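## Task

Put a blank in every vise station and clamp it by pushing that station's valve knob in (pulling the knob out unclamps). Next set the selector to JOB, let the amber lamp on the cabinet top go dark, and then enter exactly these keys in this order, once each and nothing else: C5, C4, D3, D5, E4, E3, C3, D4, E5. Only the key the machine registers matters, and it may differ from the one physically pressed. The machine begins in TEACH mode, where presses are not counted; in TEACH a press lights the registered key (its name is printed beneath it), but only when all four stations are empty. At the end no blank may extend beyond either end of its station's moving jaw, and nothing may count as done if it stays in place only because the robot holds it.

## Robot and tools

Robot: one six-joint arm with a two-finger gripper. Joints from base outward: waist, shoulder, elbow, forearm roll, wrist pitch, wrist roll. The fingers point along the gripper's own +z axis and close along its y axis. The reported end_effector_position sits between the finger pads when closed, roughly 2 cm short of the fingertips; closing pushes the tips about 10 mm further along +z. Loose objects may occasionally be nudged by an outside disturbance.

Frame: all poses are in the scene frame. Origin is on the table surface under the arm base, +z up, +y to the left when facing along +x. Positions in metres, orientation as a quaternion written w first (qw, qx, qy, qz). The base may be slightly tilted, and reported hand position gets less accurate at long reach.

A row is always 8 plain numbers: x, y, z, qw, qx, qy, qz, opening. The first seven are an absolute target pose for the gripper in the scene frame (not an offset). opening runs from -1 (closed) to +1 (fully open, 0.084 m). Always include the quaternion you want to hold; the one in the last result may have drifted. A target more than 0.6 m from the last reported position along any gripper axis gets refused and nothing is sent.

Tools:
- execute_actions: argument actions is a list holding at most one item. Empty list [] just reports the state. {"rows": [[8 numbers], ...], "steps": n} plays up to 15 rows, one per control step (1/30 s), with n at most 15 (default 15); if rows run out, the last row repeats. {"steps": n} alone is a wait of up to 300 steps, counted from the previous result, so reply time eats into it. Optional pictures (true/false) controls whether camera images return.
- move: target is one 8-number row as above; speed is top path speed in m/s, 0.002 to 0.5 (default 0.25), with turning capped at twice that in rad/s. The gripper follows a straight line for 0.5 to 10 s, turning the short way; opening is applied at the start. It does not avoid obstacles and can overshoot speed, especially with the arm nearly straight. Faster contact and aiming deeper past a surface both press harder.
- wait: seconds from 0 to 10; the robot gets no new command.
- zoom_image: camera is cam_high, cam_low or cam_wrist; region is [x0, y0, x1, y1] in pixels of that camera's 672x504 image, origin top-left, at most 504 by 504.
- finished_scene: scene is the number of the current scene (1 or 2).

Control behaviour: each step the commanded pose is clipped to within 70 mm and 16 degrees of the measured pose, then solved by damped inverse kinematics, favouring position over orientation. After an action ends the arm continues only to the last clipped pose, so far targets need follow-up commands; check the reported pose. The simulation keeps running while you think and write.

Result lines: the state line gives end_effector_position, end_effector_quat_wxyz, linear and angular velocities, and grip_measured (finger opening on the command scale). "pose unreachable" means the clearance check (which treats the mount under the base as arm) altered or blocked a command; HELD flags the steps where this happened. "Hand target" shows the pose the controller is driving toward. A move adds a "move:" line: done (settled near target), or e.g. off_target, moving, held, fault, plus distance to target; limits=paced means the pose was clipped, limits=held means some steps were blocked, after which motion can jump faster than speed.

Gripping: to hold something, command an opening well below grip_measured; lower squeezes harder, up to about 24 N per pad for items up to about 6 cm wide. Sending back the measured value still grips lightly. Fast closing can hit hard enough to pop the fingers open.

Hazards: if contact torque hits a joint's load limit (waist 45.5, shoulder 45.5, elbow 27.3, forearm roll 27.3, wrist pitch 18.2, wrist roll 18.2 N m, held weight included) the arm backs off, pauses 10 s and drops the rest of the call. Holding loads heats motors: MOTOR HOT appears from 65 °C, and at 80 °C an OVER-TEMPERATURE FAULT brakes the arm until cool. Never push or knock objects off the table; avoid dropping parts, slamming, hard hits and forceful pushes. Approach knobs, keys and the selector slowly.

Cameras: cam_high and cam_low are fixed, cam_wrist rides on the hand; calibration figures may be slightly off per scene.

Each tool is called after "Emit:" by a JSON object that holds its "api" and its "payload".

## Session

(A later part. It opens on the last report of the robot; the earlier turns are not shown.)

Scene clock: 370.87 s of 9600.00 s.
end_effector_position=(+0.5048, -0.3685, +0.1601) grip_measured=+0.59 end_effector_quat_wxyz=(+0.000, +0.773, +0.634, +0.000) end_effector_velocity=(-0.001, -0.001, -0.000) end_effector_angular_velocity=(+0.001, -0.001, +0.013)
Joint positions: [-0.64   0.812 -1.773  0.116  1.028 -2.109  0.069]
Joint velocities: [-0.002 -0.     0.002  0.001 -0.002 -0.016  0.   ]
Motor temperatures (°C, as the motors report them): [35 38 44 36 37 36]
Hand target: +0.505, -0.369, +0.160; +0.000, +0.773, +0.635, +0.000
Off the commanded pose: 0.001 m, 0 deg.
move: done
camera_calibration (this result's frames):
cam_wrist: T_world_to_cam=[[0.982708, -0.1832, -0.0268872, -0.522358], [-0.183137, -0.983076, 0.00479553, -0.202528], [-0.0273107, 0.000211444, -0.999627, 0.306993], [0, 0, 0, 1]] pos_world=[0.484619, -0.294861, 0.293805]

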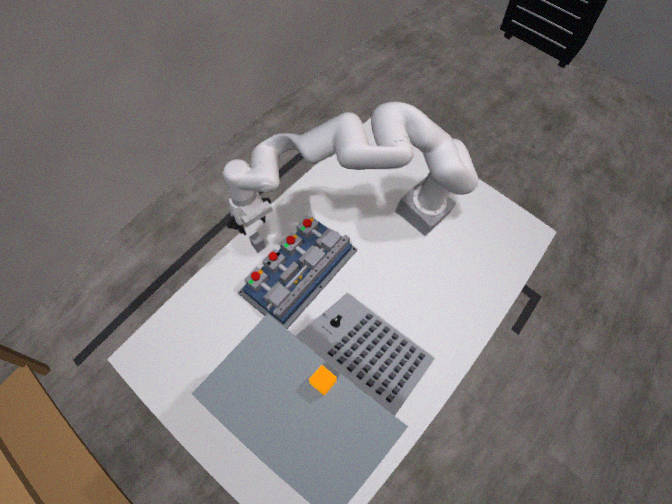

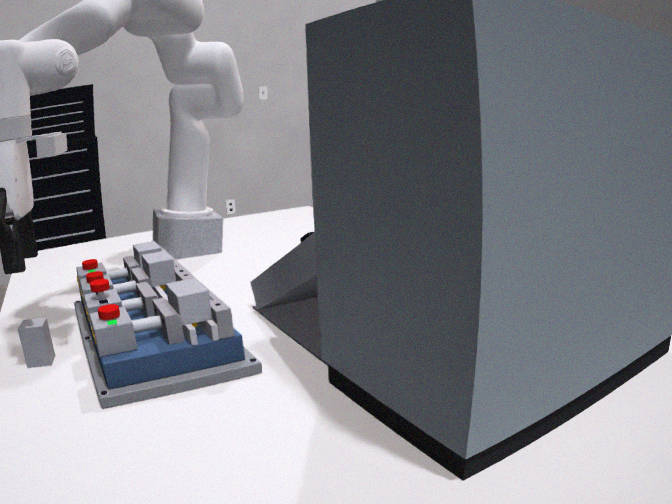

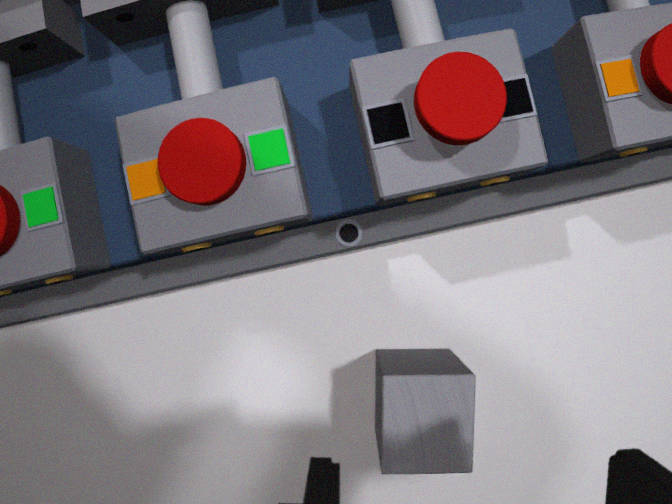

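Emit:
{"api": "move", "payload": {"target": [0.5055,-0.366,0.045,0,0.7727,0.6347,0,0.6], "speed": 0.06}}

Emit:
{"api": "move", "payload": {"target": [0.5055,-0.366,0.045,0,0.7727,0.6347,0,-0.5], "speed": 0.02}}

Emit:
{"api": "move", "payload": {"target": [0.5055,-0.366,0.21,0,0.7727,0.6347,0,-0.5], "speed": 0.08}}

Emit:
{"api": "move", "payload": {"target": [0.526,-0.155,0.21,0,0.7071,0.7071,0,-0.5], "speed": 0.12}}

Emit:
{"api": "move", "payload": {"target": [0.526,-0.155,0.145,0,0.7071,0.7071,0,-0.5], "speed": 0.04}}

Emit:
{"api": "zoom_image", "payload": {"camera": "cam_low", "region": [100,200,260,330]}}

Scene clock: 377.60 s of 9600.00 s.
end_effector_position=(+0.5055, -0.3661, +0.0458) grip_measured=+0.59 end_effector_quat_wxyz=(+0.000, +0.773, +0.635, -0.000) end_effector_velocity=(+0.000, +0.000, -0.002) end_effector_angular_velocity=(+0.000, +0.000, -0.000)
Joint positions: [-0.615  1.006 -1.762  0.137  0.821 -2.118  0.069]
Joint velocities: [ 0.001  0.005 -0.003  0.001 -0.001  0.     0.   ]
Motor temperatures (°C, as the motors report them): [35 38 44 36 37 36]
Hand target: +0.505, -0.366, +0.045; +0.000, +0.773, +0.635, -0.000
Off the commanded pose: 0.001 m, 0 deg.
After step 90, 1.43 s passed at rest.
move: done
camera_calibration (this result's frames):
cam_wrist: T_world_to_cam=[[0.982938, -0.182, -0.0266117, -0.52534], [-0.181919, -0.983298, 0.00547118, -0.200239], [-0.027163, -0.000536661, -0.999631, 0.192346], [0, 0, 0, 1]] pos_world=[0.485174, -0.292404, 0.17939]

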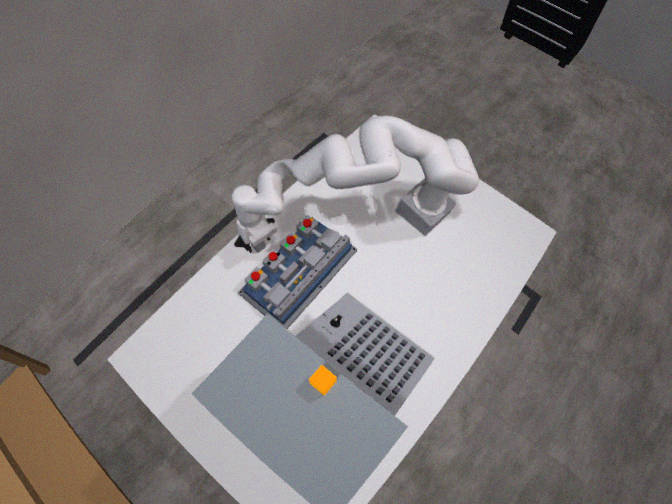

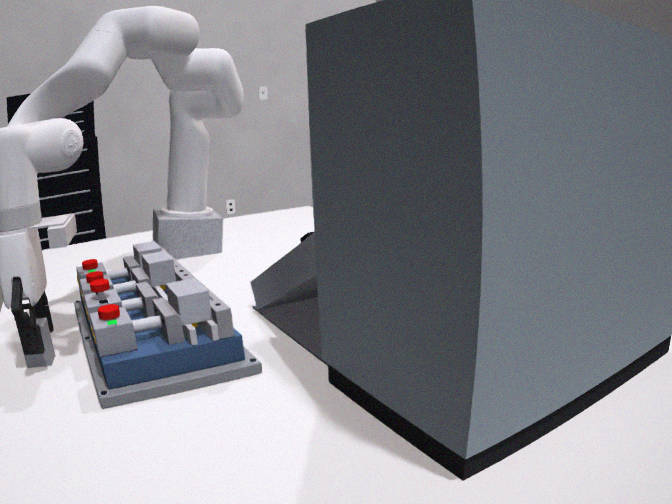

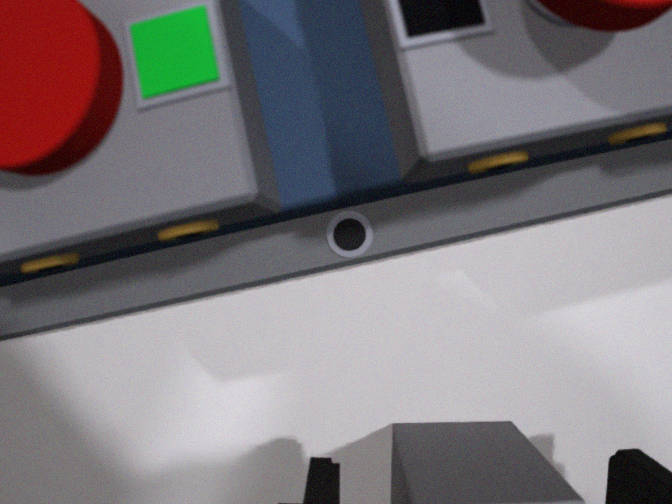

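Scene clock: 378.30 s of 9600.00 s.
end_effector_position=(+0.5058, -0.3662, +0.0456) grip_measured=-0.19 end_effector_quat_wxyz=(+0.001, +0.773, +0.635, +0.000) end_effector_velocity=(-0.000, +0.000, -0.000) end_effector_angular_velocity=(+0.001, +0.001, -0.001)
Joint positions: [-0.615  1.008 -1.764  0.137  0.821 -2.118  0.036]
Joint velocities: [ 0.     0.001 -0.     0.     0.002  0.001 -0.   ]
Motor temperatures (°C, as the motors report them): [35 38 44 36 37 36]
Hand target: +0.505, -0.366, +0.045; -0.000, +0.773, +0.635, -0.000
Off the commanded pose: 0.001 m, 0 deg.
move: done
camera_calibration (this result's frames):
cam_wrist: T_world_to_cam=[[0.982986, -0.181795, -0.0262539, -0.525649], [-0.181717, -0.983336, 0.00533462, -0.200467], [-0.0267862, -0.00047307, -0.999641, 0.191971], [0, 0, 0, 1]] pos_world=[0.485419, -0.292596, 0.179171]

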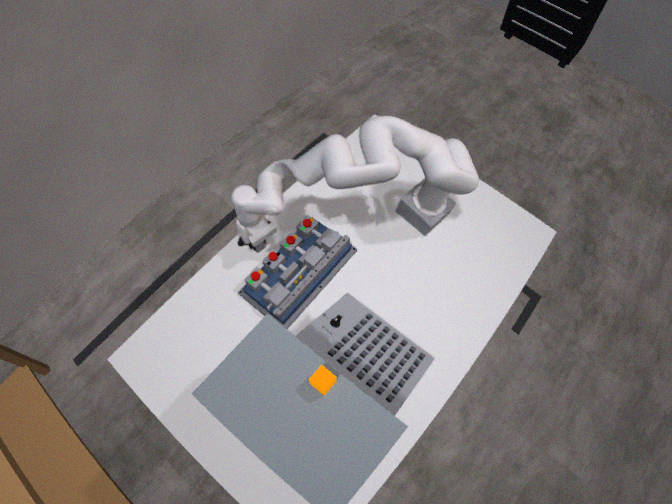

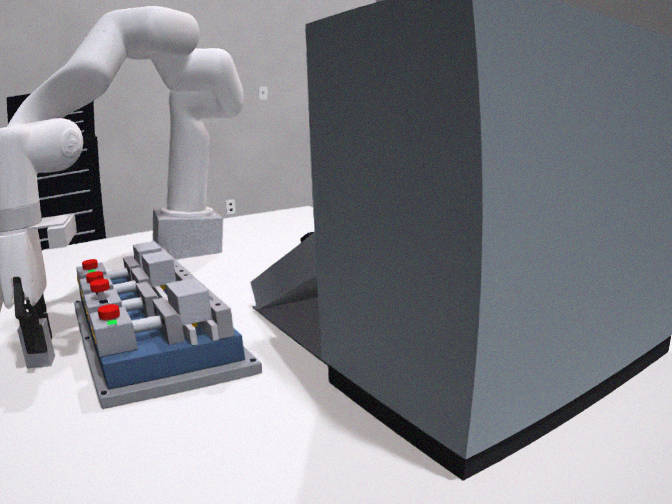

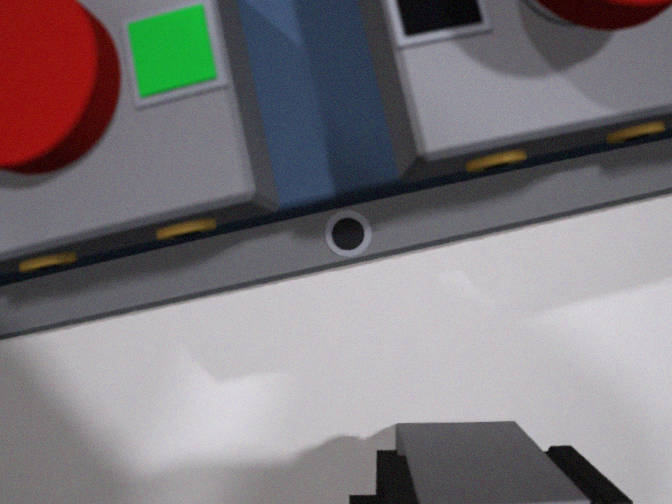

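Scene clock: 380.73 s of 9600.00 s.
end_effector_position=(+0.5056, -0.3660, +0.2089) grip_measured=-0.19 end_effector_quat_wxyz=(-0.001, +0.773, +0.635, +0.000) end_effector_velocity=(-0.000, -0.000, +0.002) end_effector_angular_velocity=(+0.001, +0.001, +0.000)
Joint positions: [-0.646  0.754 -1.82   0.109  1.134 -2.102  0.036]
Joint velocities: [-0.001 -0.001 -0.005 -0.001  0.007  0.     0.   ]
Motor temperatures (°C, as the motors report them): [35 38 44 36 37 36]
Hand target: +0.506, -0.366, +0.210; -0.000, +0.773, +0.635, +0.000
Off the commanded pose: 0.001 m, 0 deg.
move: done
camera_calibration (this result's frames):
cam_wrist: T_world_to_cam=[[0.982994, -0.181466, -0.0281418, -0.520616], [-0.181429, -0.983396, 0.00389174, -0.201001], [-0.0283808, 0.00128018, -0.999596, 0.356691], [0, 0, 0, 1]] pos_world=[0.485418, -0.292595, 0.342678]

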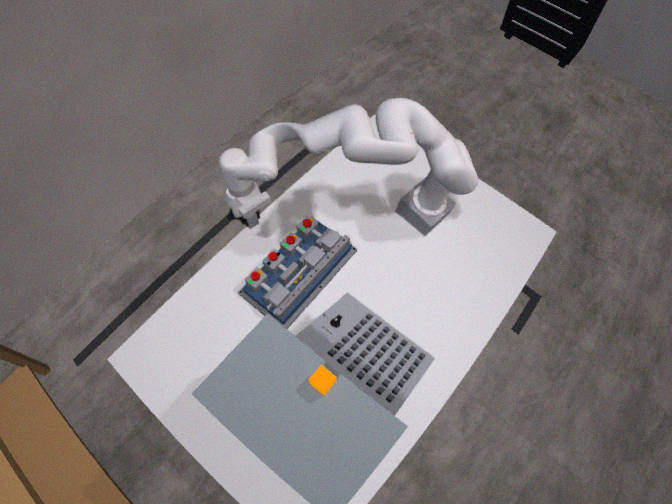

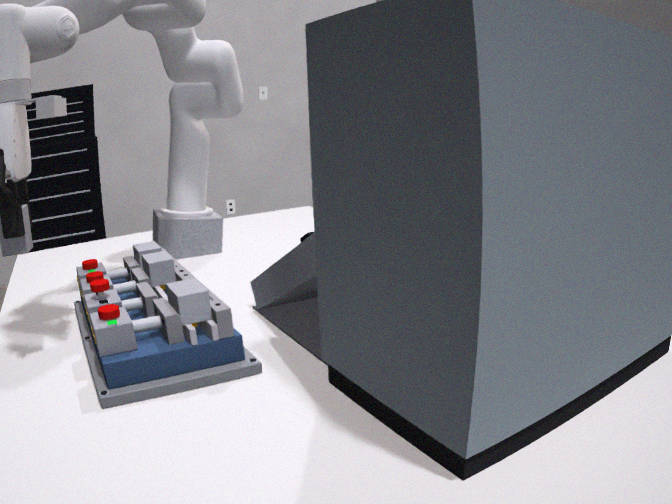

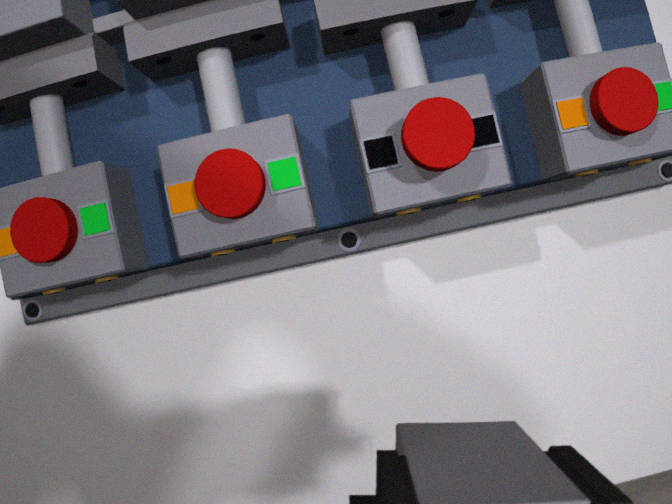

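Scene clock: 382.97 s of 9600.00 s.
end_effector_position=(+0.5262, -0.1557, +0.2101) grip_measured=-0.19 end_effector_quat_wxyz=(-0.000, +0.707, +0.707, -0.000) end_effector_velocity=(+0.000, +0.003, +0.000) end_effector_angular_velocity=(-0.000, -0.000, +0.004)
Joint positions: [-0.321  0.41  -1.338  0.138  0.964 -2.004  0.036]
Joint velocities: [ 0.005 -0.003  0.003  0.    -0.001  0.001 -0.   ]
Motor temperatures (°C, as the motors report them): [35 38 44 36 37 36]
Hand target: +0.526, -0.155, +0.210; -0.000, +0.707, +0.707, -0.000
Off the commanded pose: 0.001 m, 0 deg.
move: done
camera_calibration (this result's frames):
cam_wrist: T_world_to_cam=[[0.999536, 0.0117455, -0.0281139, -0.481245], [0.0119, -0.999915, 0.00533421, -0.0950632], [-0.0280489, -0.00566628, -0.99959, 0.356906], [0, 0, 0, 1]] pos_world=[0.492163, -0.0873803, 0.343737]

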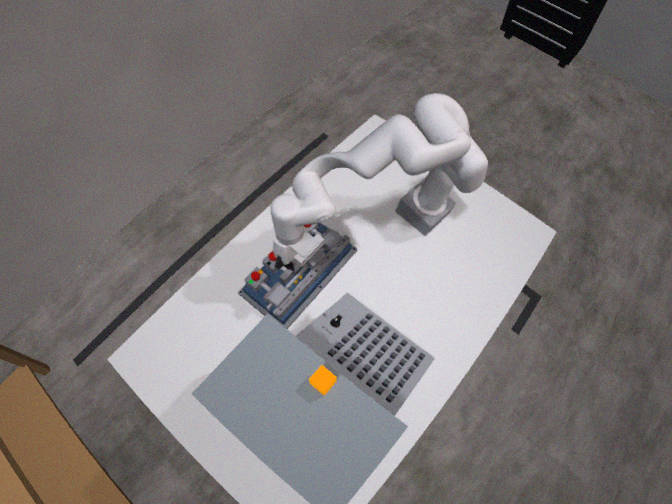

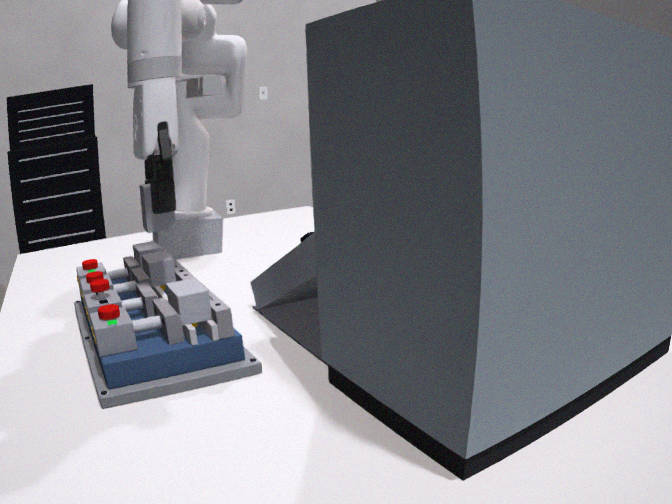

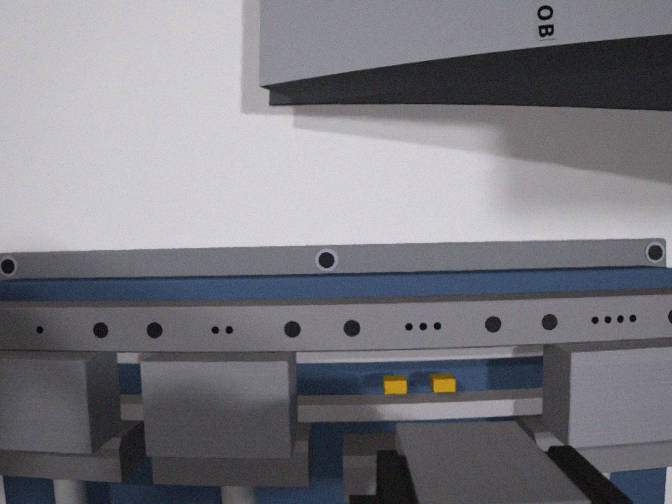

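Scene clock: 384.93 s of 9600.00 s.
end_effector_position=(+0.5260, -0.1550, +0.1455) grip_measured=-0.19 end_effector_quat_wxyz=(+0.000, +0.707, +0.707, -0.000) end_effector_velocity=(+0.002, -0.000, -0.001) end_effector_angular_velocity=(-0.002, -0.005, +0.001)
Joint positions: [-0.303  0.509 -1.285  0.158  0.811 -2.017  0.036]
Joint velocities: [ 0.001  0.003 -0.001  0.001 -0.008 -0.001 -0.   ]
Motor temperatures (°C, as the motors report them): [35 38 44 36 37 36]
Hand target: +0.526, -0.155, +0.145; +0.000, +0.707, +0.707, -0.000
Off the commanded pose: 0.001 m, 0 deg.
move: done
camera_calibration (this result's frames):
cam_wrist: T_world_to_cam=[[0.99956, 0.0124467, -0.0269283, -0.482938], [0.0125908, -0.999907, 0.00518607, -0.0943977], [-0.0268613, -0.00552284, -0.999624, 0.291785], [0, 0, 0, 1]] pos_world=[0.491751, -0.0867665, 0.27916]

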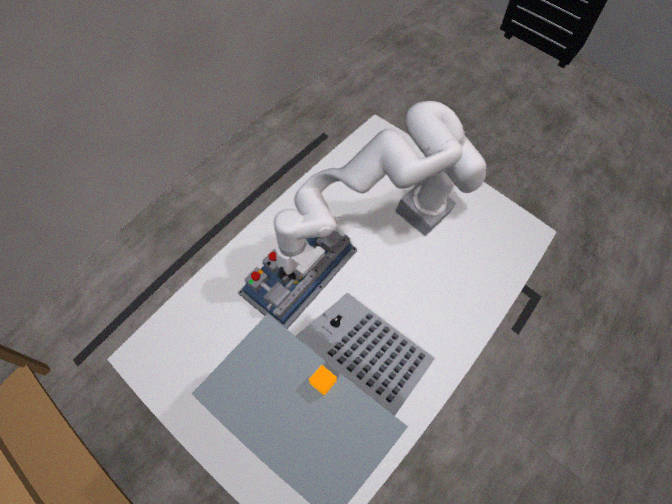

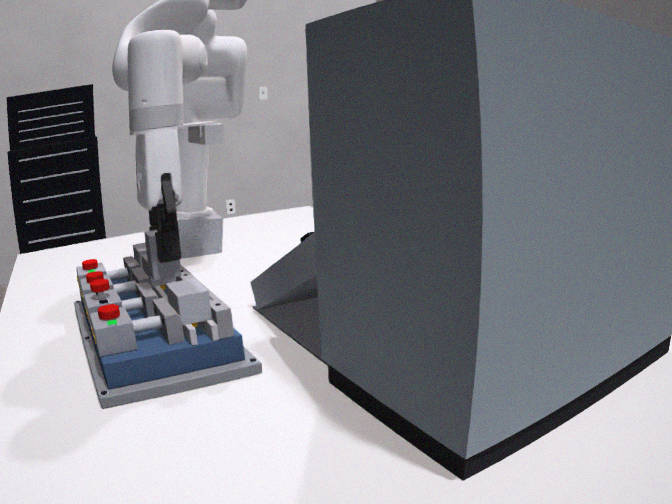

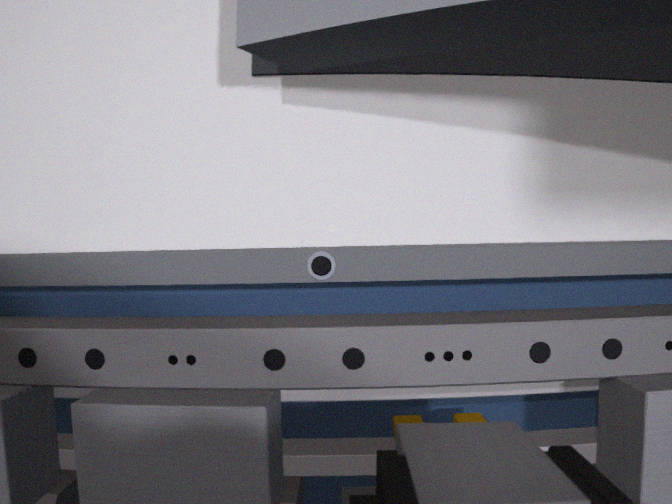

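Region (100, 200, 260, 330) of cam_low's 672x504 image, scaled by 3.150, with more detail than that image has; it fills the top 410 rows of this view, and the rest is white.

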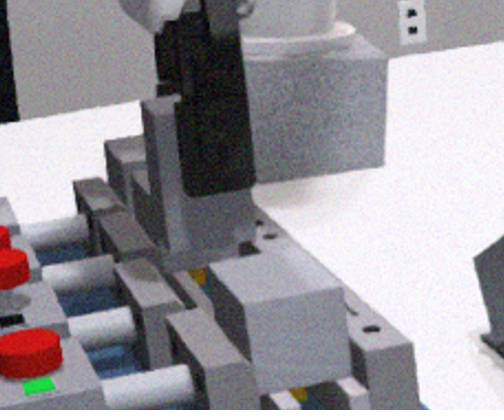

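Emit:
{"api": "move", "payload": {"target": [0.526,-0.150,0.135,0,0.7071,0.7071,0,-0.5], "speed": 0.02}}

Emit:
{"api": "move", "payload": {"target": [0.526,-0.150,0.113,0,0.7071,0.7071,0,-0.5], "speed": 0.012}}

Emit:
{"api": "zoom_image", "payload": {"camera": "cam_low", "region": [100,200,260,330]}}

Scene clock: 388.47 s of 9600.00 s.
end_effector_position=(+0.5260, -0.1501, +0.1352) grip_measured=-0.19 end_effector_quat_wxyz=(+0.000, +0.707, +0.707, -0.000) end_effector_velocity=(+0.001, +0.000, +0.000) end_effector_angular_velocity=(-0.001, -0.003, +0.000)
Joint positions: [-0.292  0.522 -1.274  0.163  0.786 -2.011  0.036]
Joint velocities: [ 0.001  0.001 -0.     0.001 -0.004  0.001 -0.   ]
Motor temperatures (°C, as the motors report them): [35 38 44 36 37 36]
Hand target: +0.526, -0.150, +0.135; +0.000, +0.707, +0.707, -0.000
Off the commanded pose: 0.000 m, 0 deg.
move: done
camera_calibration (this result's frames):
cam_wrist: T_world_to_cam=[[0.999551, 0.0125686, -0.0272164, -0.483264], [0.0127065, -0.999907, 0.00489679, -0.0894289], [-0.0271523, -0.00524041, -0.999618, 0.281699], [0, 0, 0, 1]] pos_world=[0.491832, -0.0818704, 0.268876]

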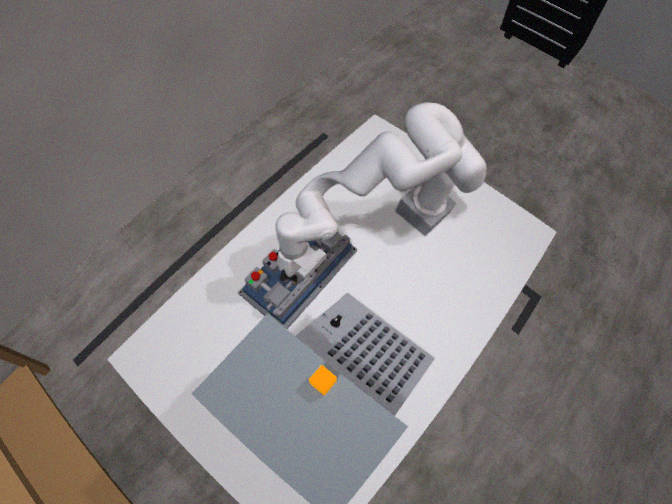

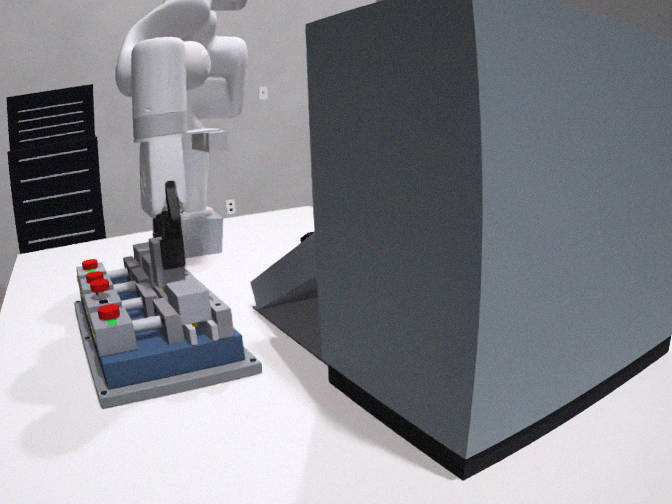

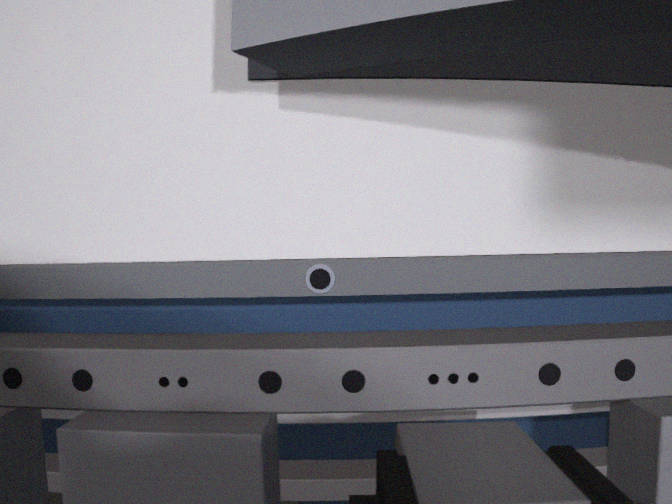

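Scene clock: 390.53 s of 9600.00 s.
end_effector_position=(+0.5271, -0.1503, +0.1150) grip_measured=-0.19 end_effector_quat_wxyz=(+0.002, +0.707, +0.707, +0.001) end_effector_velocity=(+0.001, -0.000, -0.001) end_effector_angular_velocity=(-0.001, -0.003, -0.000)
Joint positions: [-0.286  0.562 -1.271  0.171  0.739 -2.017  0.036]
Joint velocities: [ 0.001  0.002 -0.     0.001 -0.005 -0.    -0.   ]
Motor temperatures (°C, as the motors report them): [35 38 44 36 37 36]
Hand target: +0.526, -0.150, +0.113; +0.000, +0.707, +0.707, -0.000
Off the commanded pose: 0.002 m, 0 deg.
move: done
camera_calibration (this result's frames):
cam_wrist: T_world_to_cam=[[0.999628, 0.0127902, -0.0241069, -0.485225], [0.0129376, -0.999898, 0.00596768, -0.0897702], [-0.0240281, -0.00627734, -0.999692, 0.259719], [0, 0, 0, 1]] pos_world=[0.492447, -0.0819246, 0.248478]

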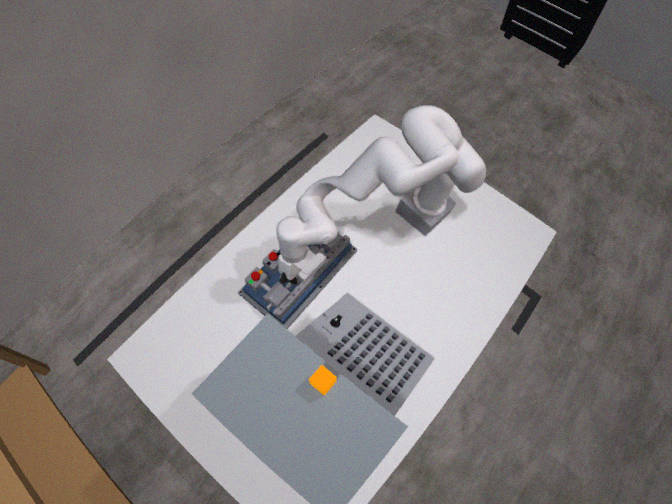

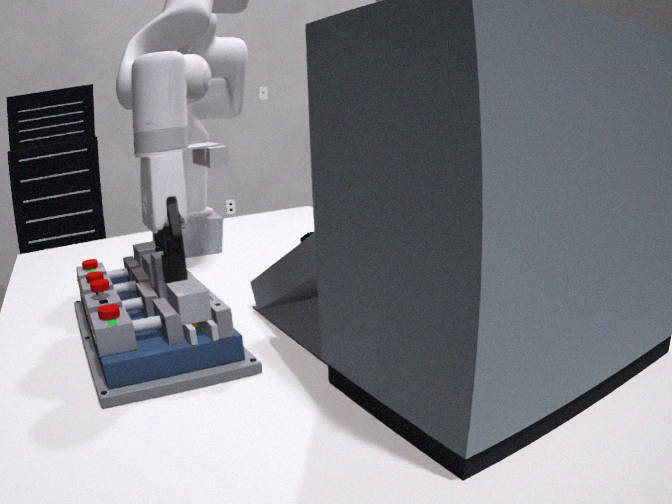

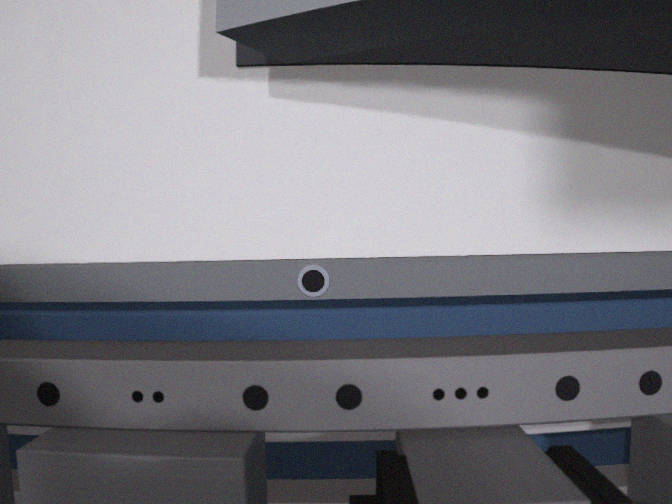

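Region (100, 200, 260, 330) of cam_low's 672x504 image, scaled by 3.150, with more detail than that image has; it fills the top 410 rows of this view, and the rest is white.

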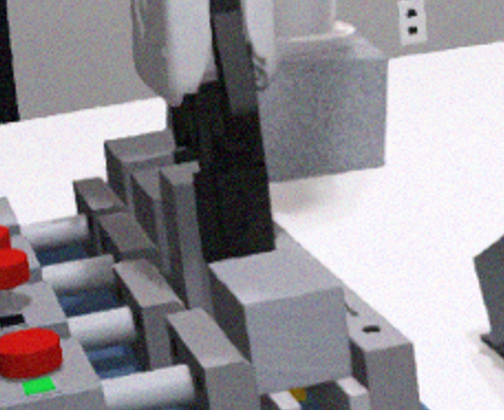

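Seated upright. Release.

Emit:
{"api": "move", "payload": {"target": [0.526,-0.150,0.116,0,0.7071,0.7071,0,0.3], "speed": 0.02}}

Emit:
{"api": "move", "payload": {"target": [0.526,-0.150,0.2,0,0.7071,0.7071,0,0.3], "speed": 0.06}}

Emit:
{"api": "move", "payload": {"target": [0.556,-0.235,0.25,0,0.7071,0.7071,0,-1], "speed": 0.12}}

Scene clock: 392.60 s of 9600.00 s.
end_effector_position=(+0.5259, -0.1500, +0.1157) grip_measured=+0.29 end_effector_quat_wxyz=(-0.000, +0.707, +0.707, -0.000) end_effector_velocity=(+0.000, -0.000, +0.002) end_effector_angular_velocity=(-0.000, -0.001, +0.000)
Joint positions: [-0.287  0.56  -1.269  0.17   0.744 -2.016  0.056]
Joint velocities: [-0.    -0.003 -0.001 -0.     0.003  0.    -0.   ]
Motor temperatures (°C, as the motors report them): [35 38 44 36 37 36]
Hand target: +0.526, -0.150, +0.116; +0.000, +0.707, +0.707, -0.000
Off the commanded pose: 0.000 m, 0 deg.
move: done
camera_calibration (this result's frames):
cam_wrist: T_world_to_cam=[[0.99954, 0.0125863, -0.027601, -0.483631], [0.0127208, -0.999908, 0.00470233, -0.0891832], [-0.0275393, -0.00505127, -0.999608, 0.262442], [0, 0, 0, 1]] pos_world=[0.49177, -0.0817622, 0.24941]

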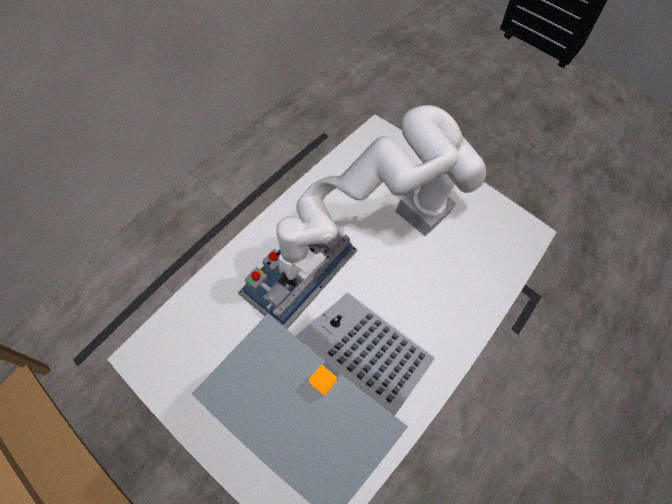

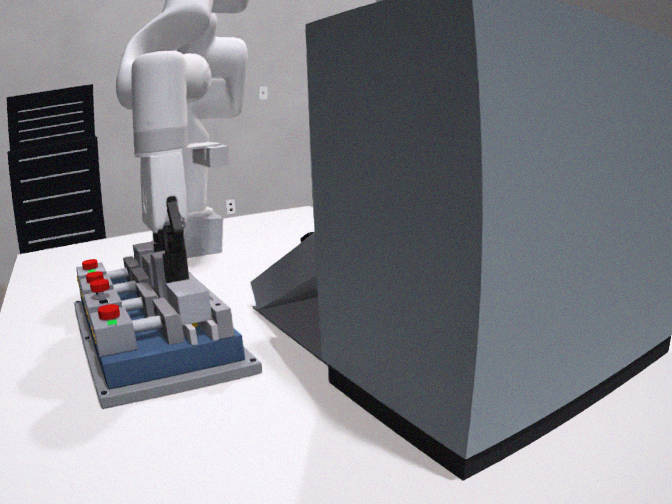

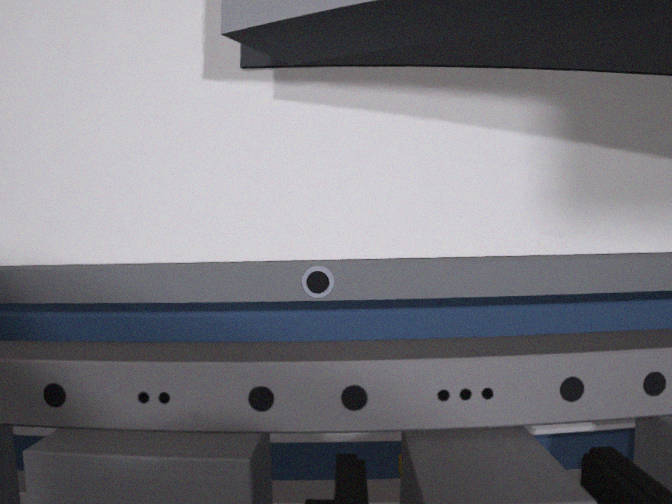

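Scene clock: 394.37 s of 9600.00 s.
end_effector_position=(+0.5260, -0.1499, +0.1993) grip_measured=+0.29 end_effector_quat_wxyz=(-0.000, +0.707, +0.707, -0.000) end_effector_velocity=(-0.000, +0.000, +0.002) end_effector_angular_velocity=(+0.001, +0.002, +0.000)
Joint positions: [-0.309  0.417 -1.318  0.143  0.935 -1.999  0.056]
Joint velocities: [-0.001 -0.003 -0.003 -0.001  0.009  0.    -0.   ]
Motor temperatures (°C, as the motors report them): [35 38 43 36 37 36]
Hand target: +0.526, -0.150, +0.200; -0.000, +0.707, +0.707, +0.000
Off the commanded pose: 0.001 m, 0 deg.
move: done
camera_calibration (this result's frames):
cam_wrist: T_world_to_cam=[[0.999532, 0.0127672, -0.0278092, -0.481396], [0.0128913, -0.999908, 0.00428869, -0.0895658], [-0.0277519, -0.00464518, -0.999604, 0.346178], [0, 0, 0, 1]] pos_world=[0.491932, -0.0818034, 0.333038]

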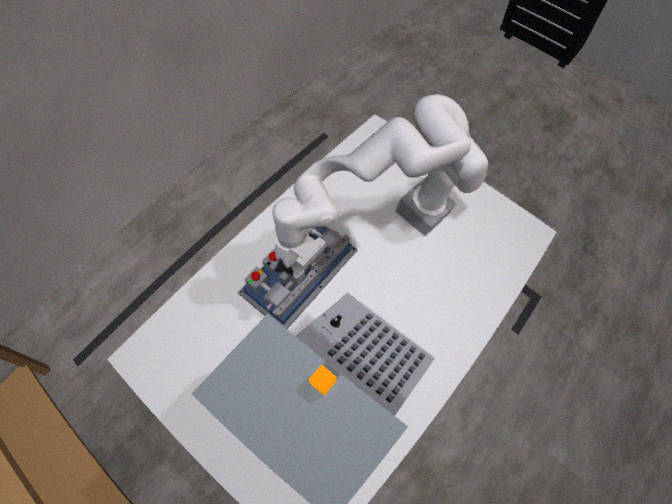

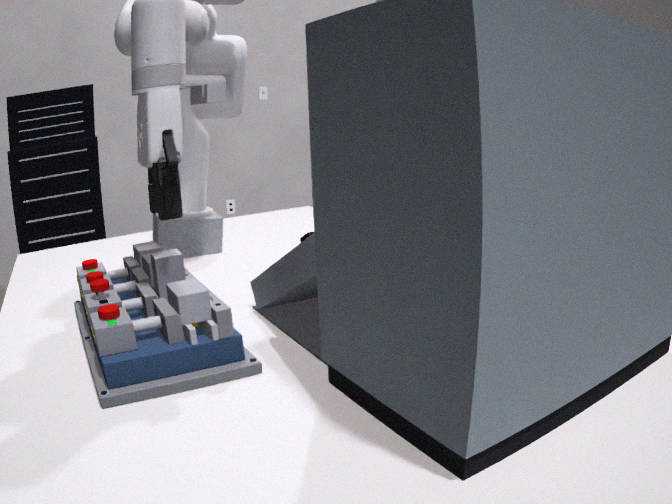

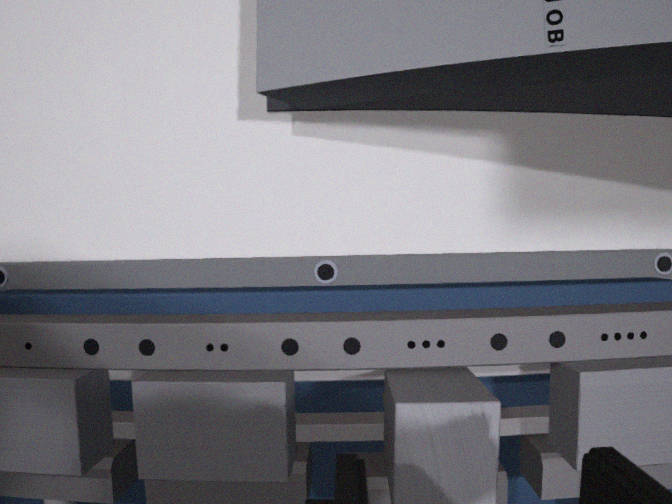

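Scene clock: 395.70 s of 9600.00 s.
end_effector_position=(+0.5559, -0.2346, +0.2496) grip_measured=-1.00 end_effector_quat_wxyz=(-0.000, +0.707, +0.707, +0.000) end_effector_velocity=(+0.002, -0.003, +0.003) end_effector_angular_velocity=(+0.001, +0.001, -0.000)
Joint positions: [-0.435  0.585 -1.702  0.12   1.163 -2.088  0.   ]
Joint velocities: [-0.004  0.009 -0.022 -0.001  0.014 -0.001  0.   ]
Motor temperatures (°C, as the motors report them): [35 38 44 36 37 36]
Hand target: +0.556, -0.235, +0.250; -0.000, +0.707, +0.707, +0.000
Off the commanded pose: 0.001 m, 0 deg.
move: done
camera_calibration (this result's frames):
cam_wrist: T_world_to_cam=[[0.99955, 0.0131013, -0.0269762, -0.508888], [0.0132249, -0.999903, 0.00440812, -0.175029], [-0.0269158, -0.0047629, -0.999626, 0.396395], [0, 0, 0, 1]] pos_world=[0.521643, -0.166457, 0.383291]

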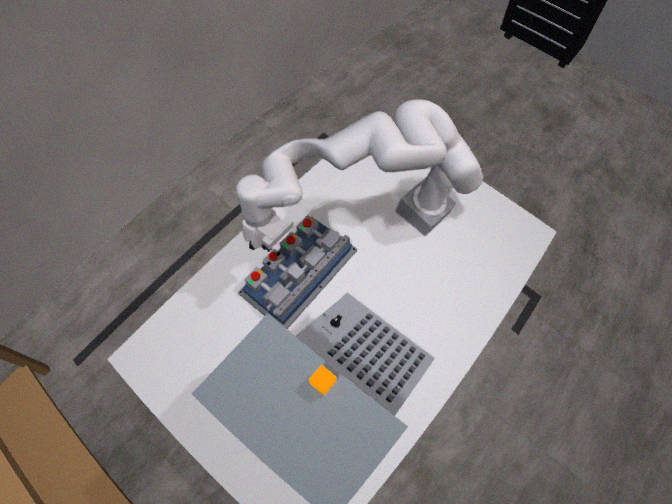

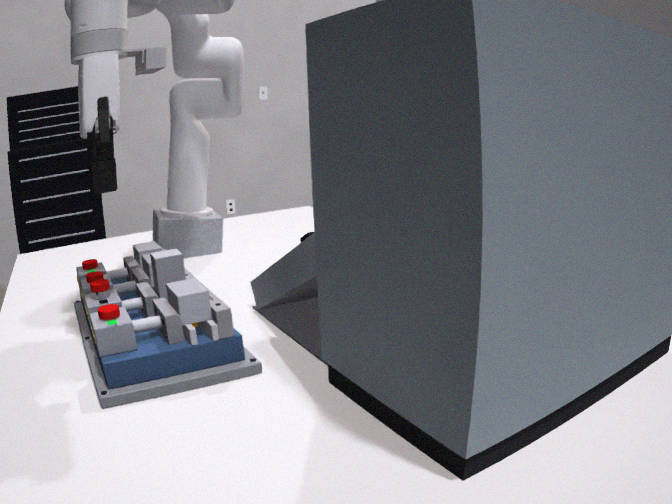

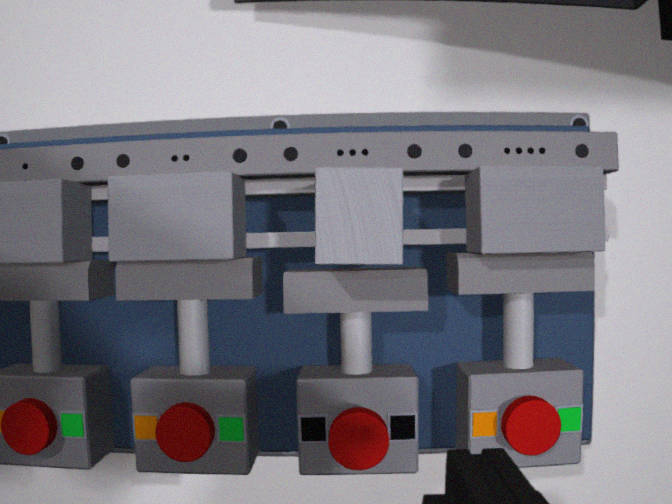

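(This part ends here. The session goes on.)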